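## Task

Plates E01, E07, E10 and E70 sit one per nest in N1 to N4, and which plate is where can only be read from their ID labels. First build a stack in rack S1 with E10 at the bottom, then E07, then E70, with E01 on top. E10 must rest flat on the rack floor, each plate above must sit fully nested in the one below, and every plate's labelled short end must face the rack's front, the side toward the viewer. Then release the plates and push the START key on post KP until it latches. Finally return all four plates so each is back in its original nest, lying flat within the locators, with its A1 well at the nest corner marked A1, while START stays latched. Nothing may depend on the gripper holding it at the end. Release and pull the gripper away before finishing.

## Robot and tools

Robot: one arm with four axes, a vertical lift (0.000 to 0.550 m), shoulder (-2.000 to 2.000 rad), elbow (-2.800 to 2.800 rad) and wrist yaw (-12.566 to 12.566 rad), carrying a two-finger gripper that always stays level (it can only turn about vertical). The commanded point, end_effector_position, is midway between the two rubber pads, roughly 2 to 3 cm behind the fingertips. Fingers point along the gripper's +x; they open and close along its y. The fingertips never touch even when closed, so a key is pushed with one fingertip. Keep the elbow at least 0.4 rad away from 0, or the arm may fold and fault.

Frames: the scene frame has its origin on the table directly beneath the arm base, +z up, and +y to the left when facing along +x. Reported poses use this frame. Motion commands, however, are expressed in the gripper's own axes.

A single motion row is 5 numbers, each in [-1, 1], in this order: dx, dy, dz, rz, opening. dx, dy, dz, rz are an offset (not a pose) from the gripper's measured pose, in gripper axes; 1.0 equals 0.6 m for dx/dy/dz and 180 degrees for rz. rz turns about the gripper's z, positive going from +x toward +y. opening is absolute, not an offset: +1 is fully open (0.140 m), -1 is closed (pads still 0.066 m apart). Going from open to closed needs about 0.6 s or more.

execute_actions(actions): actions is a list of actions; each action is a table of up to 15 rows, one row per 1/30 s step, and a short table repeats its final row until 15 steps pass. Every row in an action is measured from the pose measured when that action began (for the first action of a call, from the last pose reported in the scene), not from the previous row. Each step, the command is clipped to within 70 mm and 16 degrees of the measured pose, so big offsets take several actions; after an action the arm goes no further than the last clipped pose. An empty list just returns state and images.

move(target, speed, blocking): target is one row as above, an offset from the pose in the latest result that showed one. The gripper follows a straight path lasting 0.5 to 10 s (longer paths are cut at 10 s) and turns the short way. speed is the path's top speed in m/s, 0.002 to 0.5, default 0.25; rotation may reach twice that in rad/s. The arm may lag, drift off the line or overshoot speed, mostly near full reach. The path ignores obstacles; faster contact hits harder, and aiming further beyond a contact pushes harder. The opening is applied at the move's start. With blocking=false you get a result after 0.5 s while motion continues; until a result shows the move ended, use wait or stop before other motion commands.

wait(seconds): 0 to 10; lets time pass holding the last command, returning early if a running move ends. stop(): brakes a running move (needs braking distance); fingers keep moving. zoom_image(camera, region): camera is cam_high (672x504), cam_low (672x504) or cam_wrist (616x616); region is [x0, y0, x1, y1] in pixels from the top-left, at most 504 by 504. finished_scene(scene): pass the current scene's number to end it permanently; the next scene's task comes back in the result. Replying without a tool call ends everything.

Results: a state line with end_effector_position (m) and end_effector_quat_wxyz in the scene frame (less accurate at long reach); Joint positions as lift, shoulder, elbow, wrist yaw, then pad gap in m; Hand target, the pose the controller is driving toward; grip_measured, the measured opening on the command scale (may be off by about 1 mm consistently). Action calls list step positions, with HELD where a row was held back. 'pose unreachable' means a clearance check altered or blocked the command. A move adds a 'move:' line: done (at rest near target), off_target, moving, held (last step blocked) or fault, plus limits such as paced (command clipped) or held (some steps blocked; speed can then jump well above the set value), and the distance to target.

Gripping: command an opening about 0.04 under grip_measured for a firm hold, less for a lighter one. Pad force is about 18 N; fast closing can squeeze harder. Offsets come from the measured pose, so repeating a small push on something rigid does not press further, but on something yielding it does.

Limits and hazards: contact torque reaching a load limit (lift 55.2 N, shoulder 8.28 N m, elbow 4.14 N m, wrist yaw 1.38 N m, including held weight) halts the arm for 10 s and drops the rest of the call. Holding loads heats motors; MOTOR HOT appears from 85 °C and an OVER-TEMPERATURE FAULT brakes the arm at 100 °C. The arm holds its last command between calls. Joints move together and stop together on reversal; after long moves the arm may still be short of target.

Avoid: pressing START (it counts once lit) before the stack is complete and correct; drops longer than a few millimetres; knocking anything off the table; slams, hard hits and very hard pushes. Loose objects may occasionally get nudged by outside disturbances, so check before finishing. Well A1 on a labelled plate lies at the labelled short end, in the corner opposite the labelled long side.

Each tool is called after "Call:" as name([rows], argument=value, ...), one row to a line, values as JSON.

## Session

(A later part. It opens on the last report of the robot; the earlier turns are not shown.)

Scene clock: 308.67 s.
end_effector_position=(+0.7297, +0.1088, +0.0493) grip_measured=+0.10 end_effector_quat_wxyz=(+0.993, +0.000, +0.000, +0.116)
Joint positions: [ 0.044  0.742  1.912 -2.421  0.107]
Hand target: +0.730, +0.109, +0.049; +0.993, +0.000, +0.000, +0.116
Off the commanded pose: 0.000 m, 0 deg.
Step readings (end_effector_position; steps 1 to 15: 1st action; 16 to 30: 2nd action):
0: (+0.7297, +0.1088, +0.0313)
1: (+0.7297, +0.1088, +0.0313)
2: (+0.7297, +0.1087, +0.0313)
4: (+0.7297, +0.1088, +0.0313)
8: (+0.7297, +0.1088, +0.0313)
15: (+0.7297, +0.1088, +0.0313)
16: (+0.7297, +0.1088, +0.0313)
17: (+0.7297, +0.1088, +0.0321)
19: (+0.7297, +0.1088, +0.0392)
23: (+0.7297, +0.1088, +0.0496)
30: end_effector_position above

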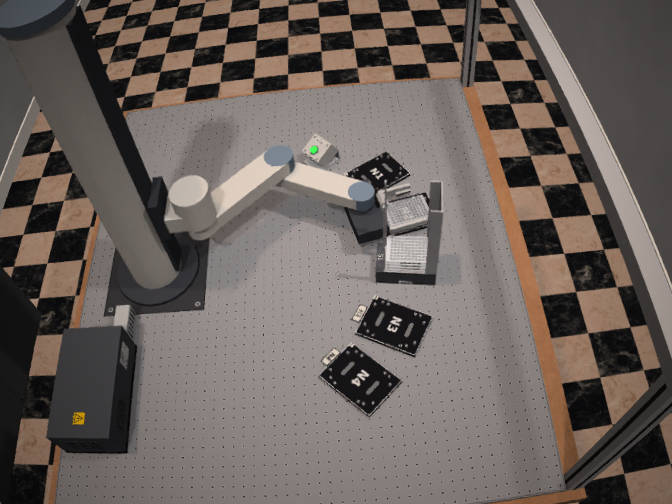

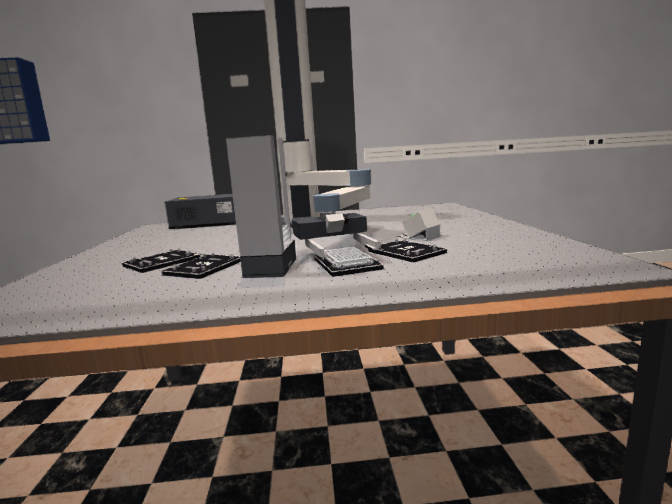

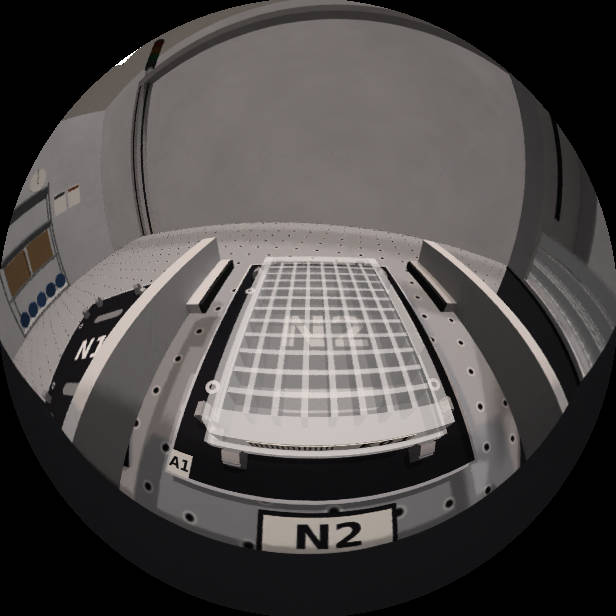

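Call:
move(target=[-0.0969,-0.1987,0.0293,-0.119,0.1])

Call:
move(target=[0.2715,0,0,0,0.1], speed=0.15)

Call:
execute_actions([
  [[0,0,0,0,-0.36]],
  [[0,0,0,0,-0.52]],
])

Call:
move(target=[0,0,0.4,0,-0.52], speed=0.2)

Call:
move(target=[-0.0605,-0.2991,0,-0.1098,-0.52])

Call:
move(target=[0,0,-0.485,0,-0.52])

Scene clock: 319.13 s.
end_effector_position=(+0.5544, -0.0553, +0.0970) grip_measured=+0.10 end_effector_quat_wxyz=(+0.997, +0.000, +0.000, -0.071)
Joint positions: [ 0.092  0.797  0.963 -1.903  0.107]
Hand target: +0.554, -0.055, +0.097; +0.997, +0.000, +0.000, -0.071
Off the commanded pose: 0.000 m, 0 deg.
move: done

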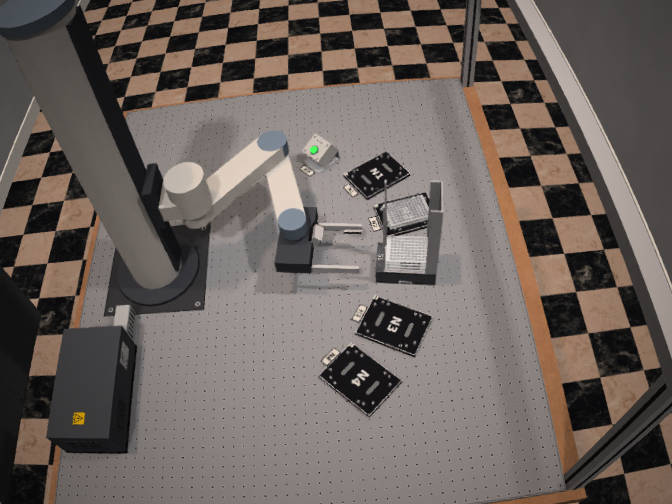

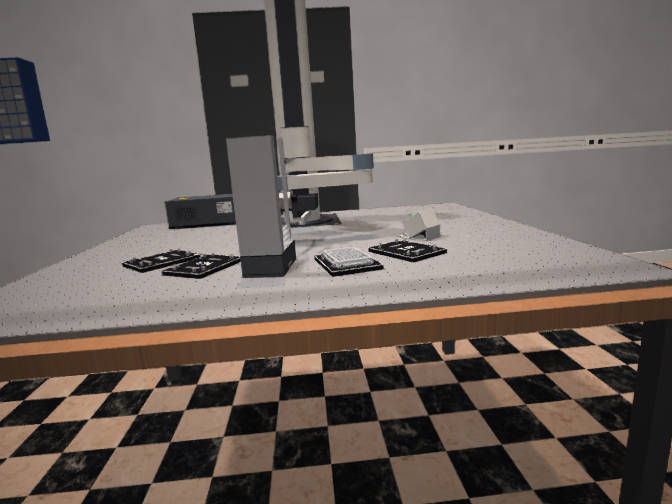

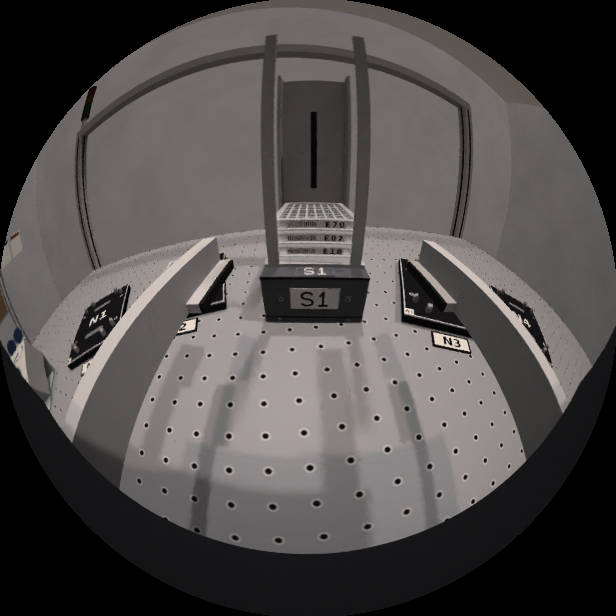

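Scene clock: 320.57 s.
end_effector_position=(+0.7156, -0.0785, +0.0970) grip_measured=+0.10 end_effector_quat_wxyz=(+0.997, +0.000, +0.000, -0.071)
Joint positions: [ 0.092  0.47   1.789 -2.401  0.107]
Hand target: +0.716, -0.078, +0.097; +0.997, +0.000, +0.000, -0.071
Off the commanded pose: 0.000 m, 0 deg.
move: done

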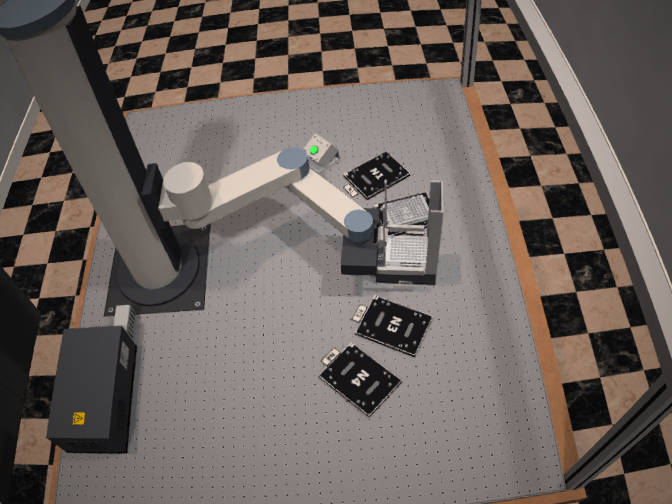

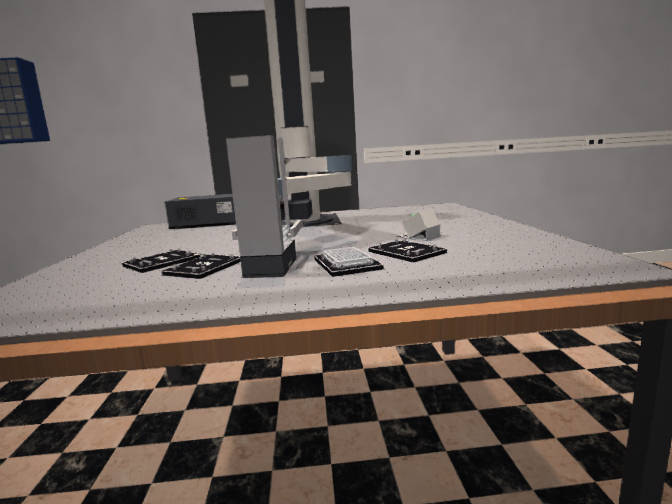

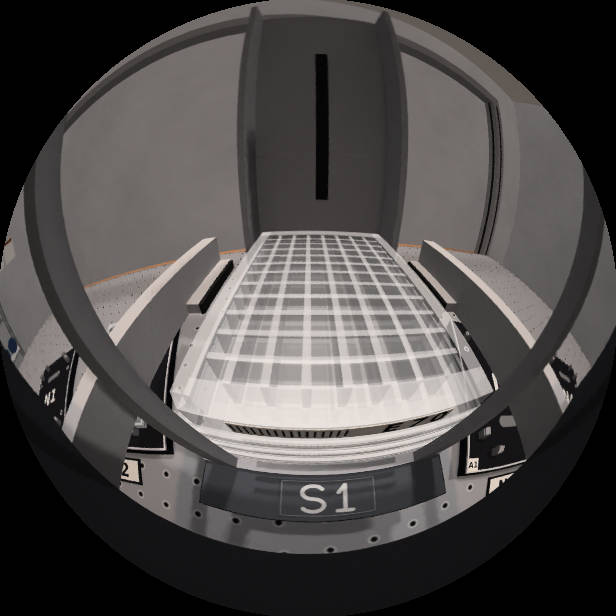

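Scene clock: 321.57 s.
end_effector_position=(+0.7156, -0.0785, +0.0970) grip_measured=-0.47 end_effector_quat_wxyz=(+0.997, +0.000, +0.000, -0.071)
Joint positions: [ 0.092  0.47   1.789 -2.401  0.085]
Hand target: +0.716, -0.078, +0.097; +0.997, +0.000, +0.000, -0.071
Off the commanded pose: 0.000 m, 0 deg.
Step readings (end_effector_position; steps 1 to 15: 1st action; 16 to 30: 2nd action):
0: (+0.7156, -0.0785, +0.0970)
1: (+0.7156, -0.0785, +0.0970)
2: (+0.7156, -0.0785, +0.0970)
4: (+0.7156, -0.0785, +0.0970)
8: (+0.7156, -0.0785, +0.0970)
15: (+0.7156, -0.0785, +0.0970)
16: (+0.7156, -0.0785, +0.0970)
17: (+0.7156, -0.0785, +0.0970)
19: (+0.7156, -0.0785, +0.0970)
23: (+0.7156, -0.0785, +0.0970)
30: end_effector_position above

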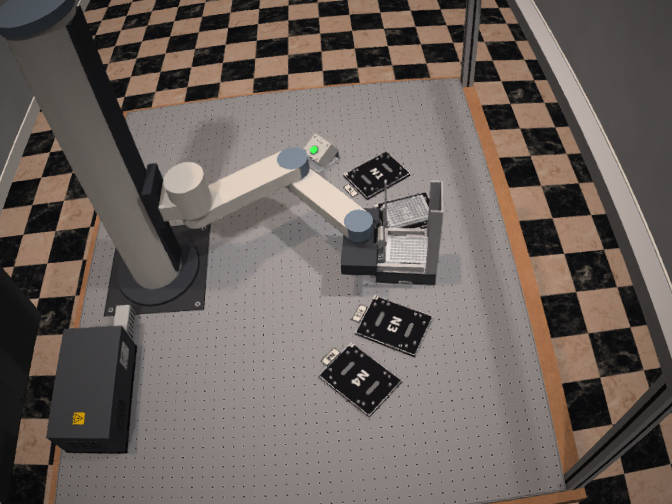

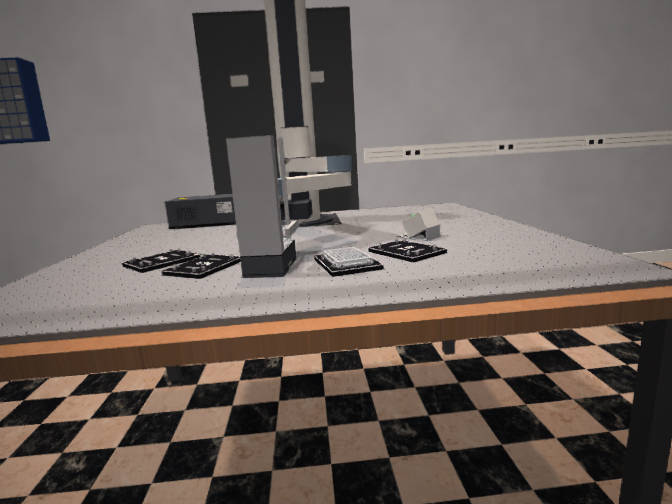

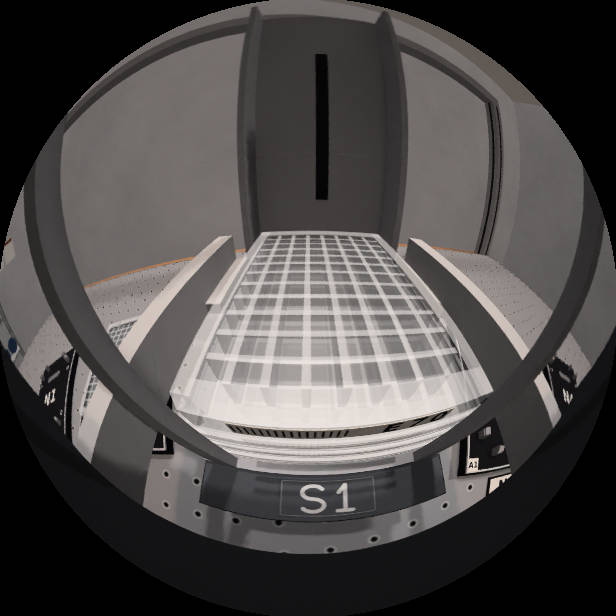

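Scene clock: 323.17 s.
end_effector_position=(+0.7156, -0.0785, +0.3370) grip_measured=-0.47 end_effector_quat_wxyz=(+0.997, +0.000, +0.000, -0.071)
Joint positions: [ 0.332  0.47   1.789 -2.401  0.085]
Hand target: +0.716, -0.078, +0.337; +0.997, +0.000, +0.000, -0.071
Off the commanded pose: 0.000 m, 0 deg.
move: done

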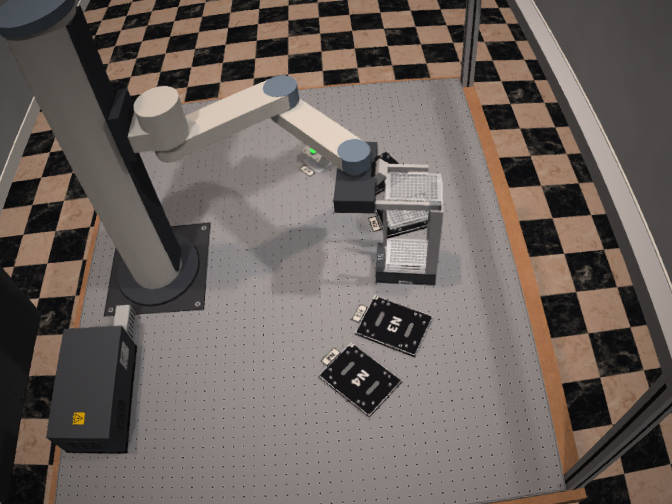

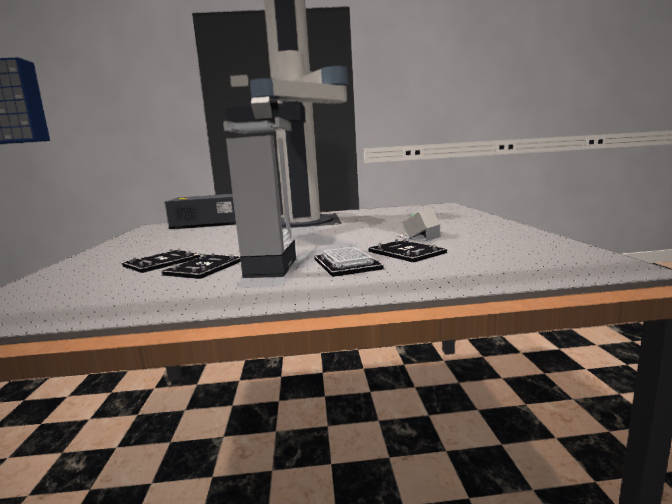

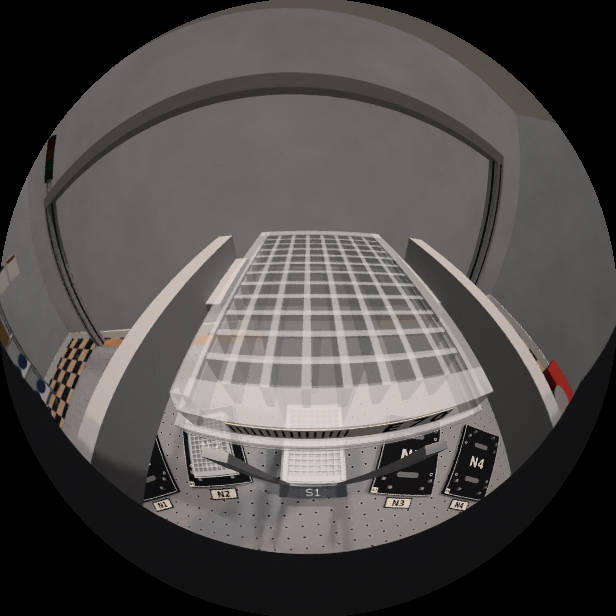

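Scene clock: 324.27 s.
end_effector_position=(+0.6541, -0.2511, +0.3370) grip_measured=-0.47 end_effector_quat_wxyz=(+0.970, +0.000, +0.000, -0.241)
Joint positions: [ 0.332  0.148  1.756 -2.391  0.085]
Hand target: +0.654, -0.251, +0.337; +0.970, +0.000, +0.000, -0.241
Off the commanded pose: 0.000 m, 0 deg.
move: done

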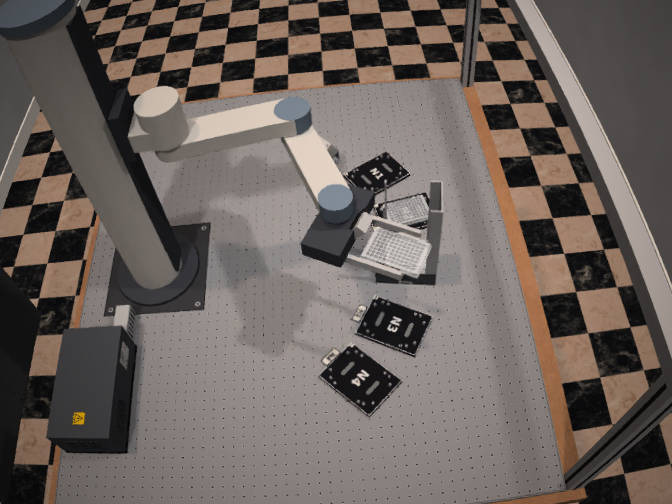

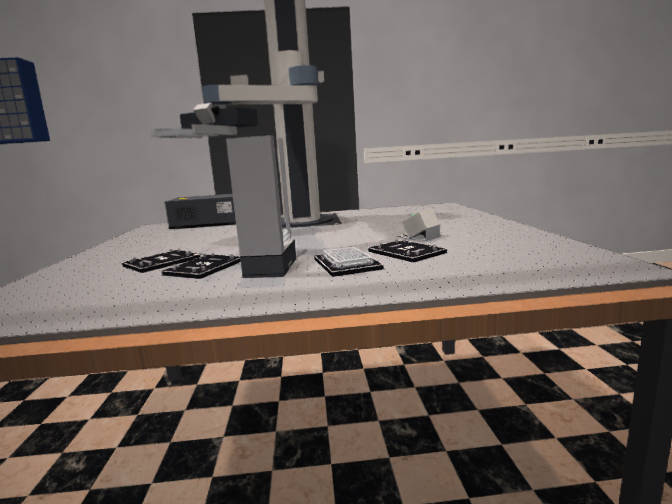

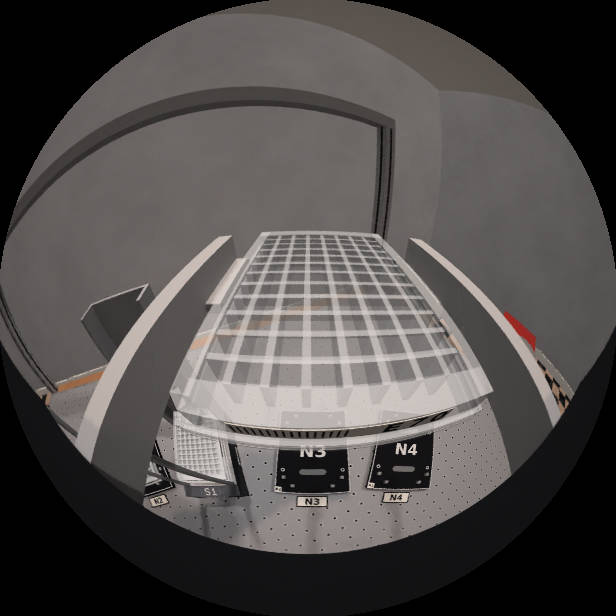

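Scene clock: 325.83 s.
end_effector_position=(+0.6541, -0.2511, +0.0460) grip_measured=-0.47 end_effector_quat_wxyz=(+0.970, +0.000, +0.000, -0.241)
Joint positions: [ 0.041  0.148  1.756 -2.391  0.085]
Hand target: +0.654, -0.251, +0.046; +0.970, +0.000, +0.000, -0.241
Off the commanded pose: 0.000 m, 0 deg.
move: done

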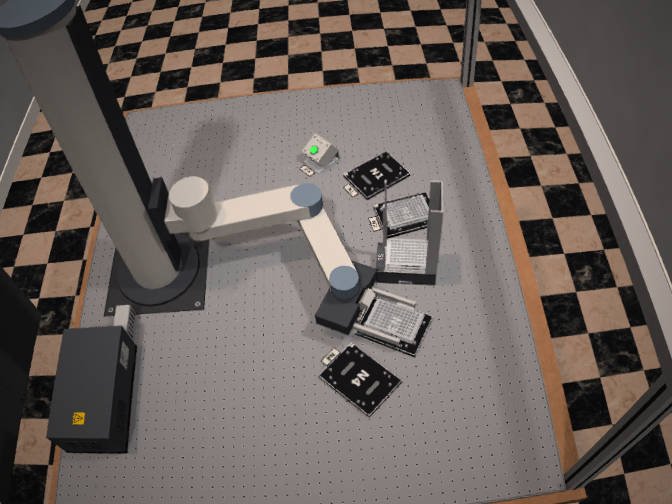

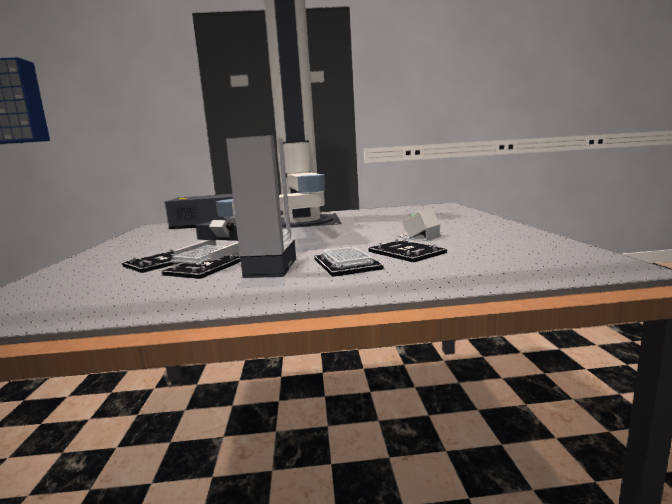

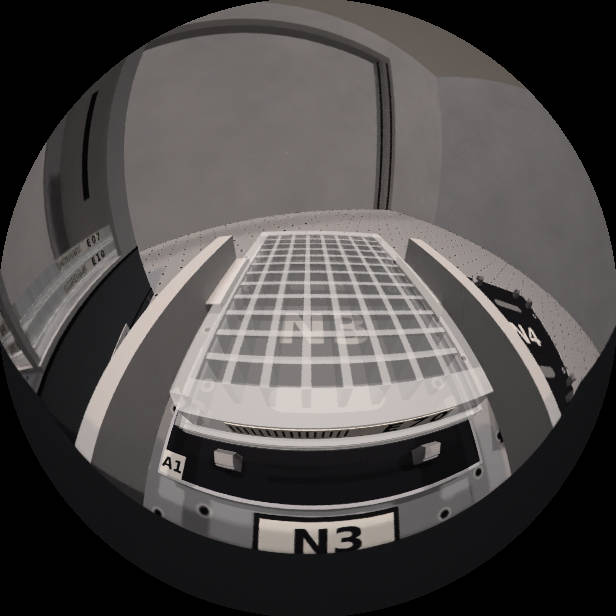

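Call:
move(target=[0,0.001,-0.0255,0,-0.52], speed=0.015)

Call:
execute_actions([
  [[0,0,0,0,0.1]],
  [[0,0,0.03,0,0.1]],
])

Call:
move(target=[-0.22,0,0.05,0,0.1])

Call:
zoom_image(camera="cam_wrist", region=[220,200,420,360])

Scene clock: 332.27 s.
end_effector_position=(+0.6543, -0.2505, +0.0308) grip_measured=-0.47 end_effector_quat_wxyz=(+0.970, +0.000, +0.000, -0.242)
Joint positions: [ 0.026  0.15   1.755 -2.394  0.086]
Hand target: +0.654, -0.251, +0.031; +0.970, +0.000, +0.000, -0.241
Off the commanded pose: 0.000 m, 0 deg.
move: done

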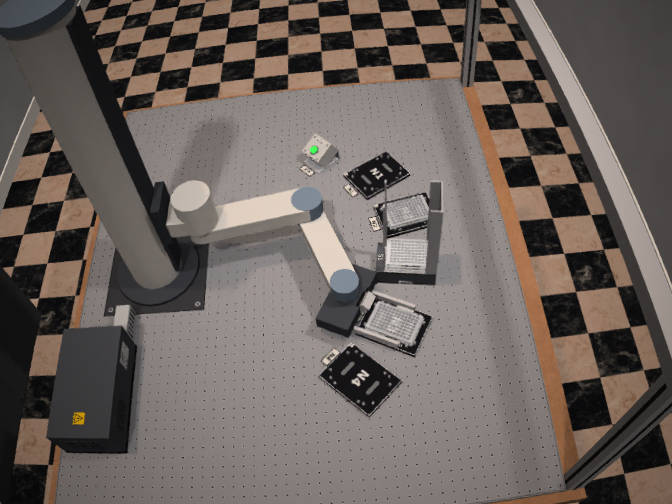

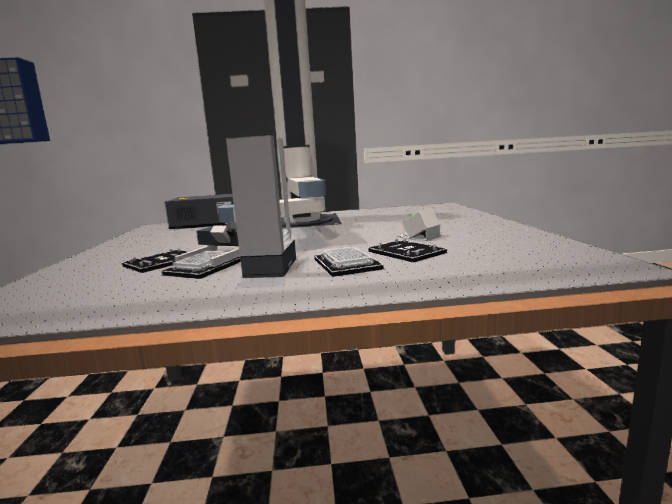

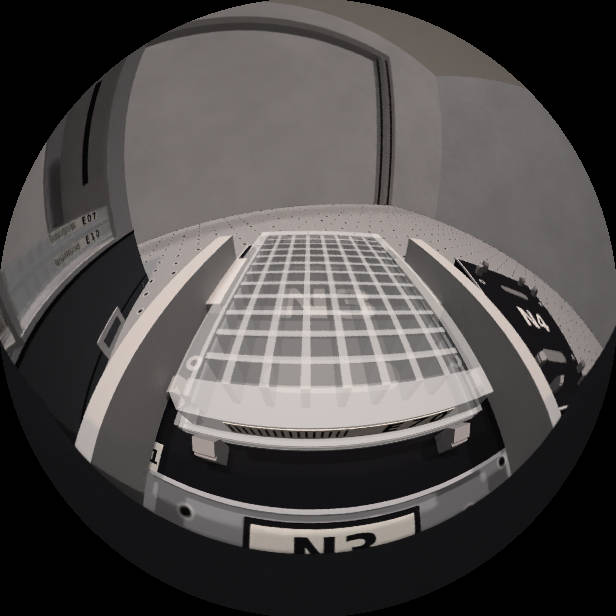

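Scene clock: 333.27 s.
end_effector_position=(+0.6543, -0.2505, +0.0488) grip_measured=+0.10 end_effector_quat_wxyz=(+0.970, +0.000, +0.000, -0.242)
Joint positions: [ 0.044  0.15   1.755 -2.394  0.107]
Hand target: +0.654, -0.250, +0.049; +0.970, +0.000, +0.000, -0.242
Off the commanded pose: 0.000 m, 0 deg.
Step readings (end_effector_position; steps 1 to 15: 1st action; 16 to 30: 2nd action):
0: (+0.6543, -0.2505, +0.0308)
1: (+0.6543, -0.2505, +0.0308)
2: (+0.6543, -0.2504, +0.0308)
4: (+0.6543, -0.2504, +0.0308)
8: (+0.6543, -0.2505, +0.0308)
15: (+0.6543, -0.2505, +0.0308)
16: (+0.6543, -0.2505, +0.0308)
17: (+0.6543, -0.2505, +0.0316)
19: (+0.6543, -0.2505, +0.0387)
23: (+0.6543, -0.2505, +0.0490)
30: end_effector_position above

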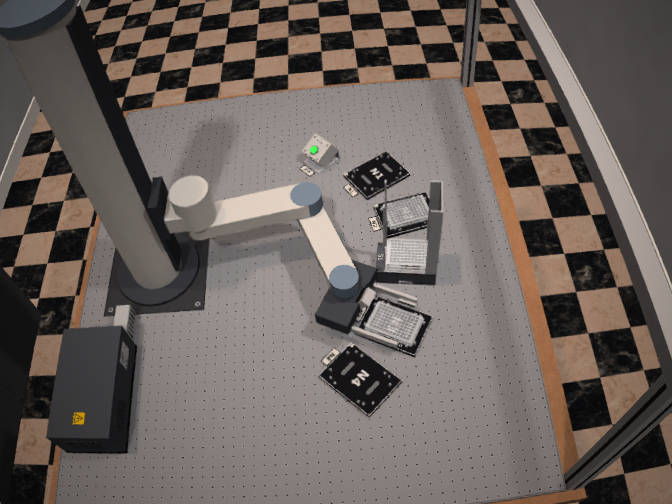

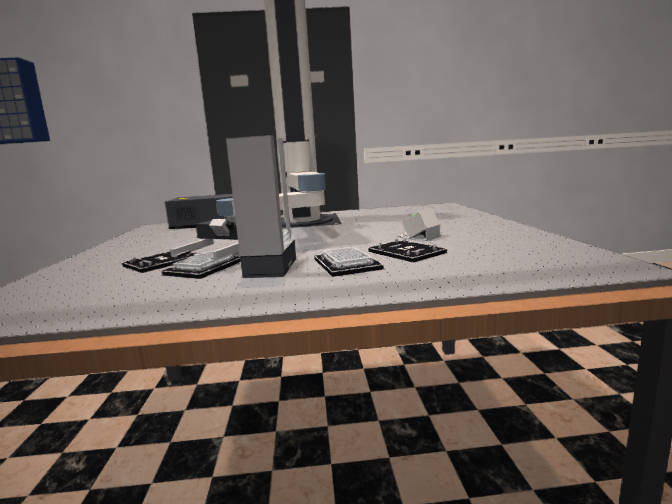

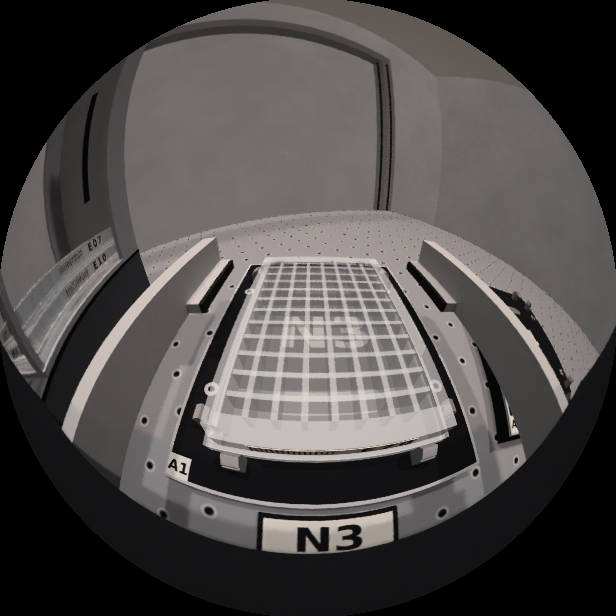

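Scene clock: 334.23 s.
end_effector_position=(+0.5377, -0.1884, +0.0789) grip_measured=+0.10 end_effector_quat_wxyz=(+0.970, +0.000, +0.000, -0.242)
Joint positions: [ 0.074  0.431  1.076 -1.996  0.107]
Hand target: +0.538, -0.188, +0.079; +0.970, +0.000, +0.000, -0.242
Off the commanded pose: 0.000 m, 0 deg.
move: done

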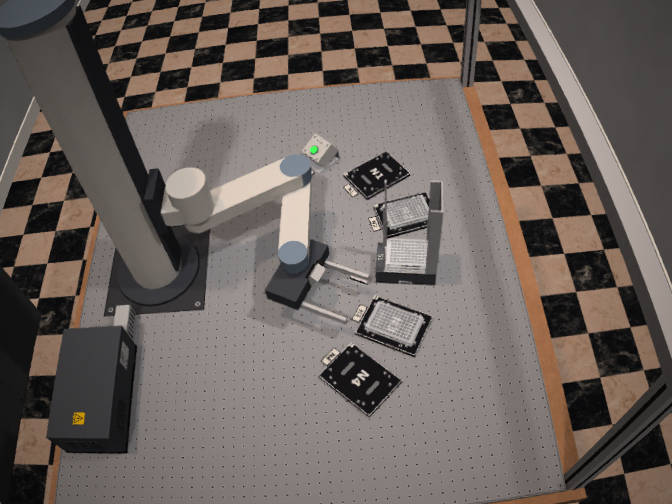

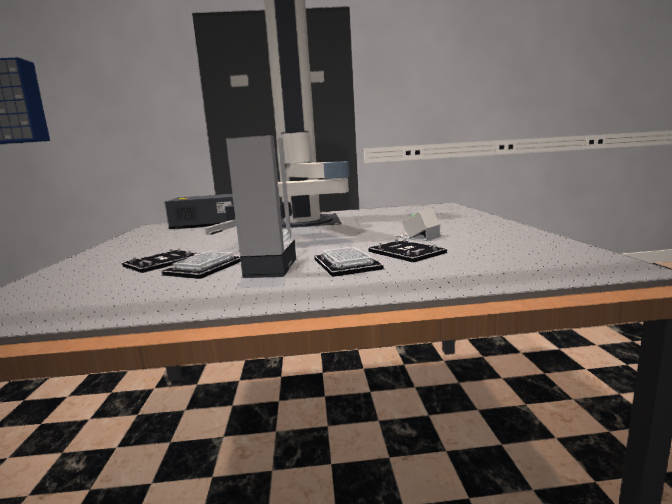

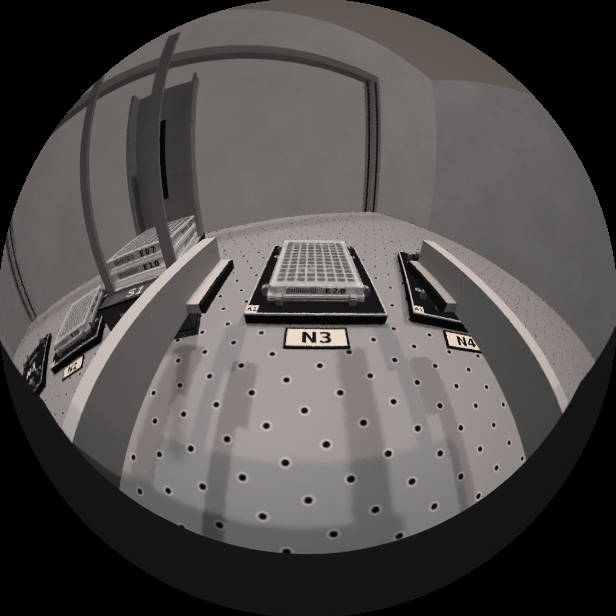

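Region (220, 200, 420, 360) of cam_wrist's 616x616 image, scaled by 2.520, with more detail than that image has; it fills the top 403 rows of this view, and the rest is white.

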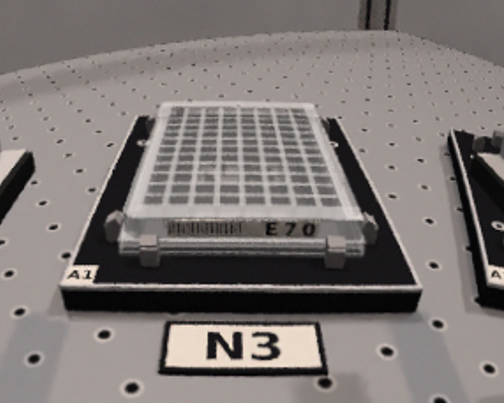

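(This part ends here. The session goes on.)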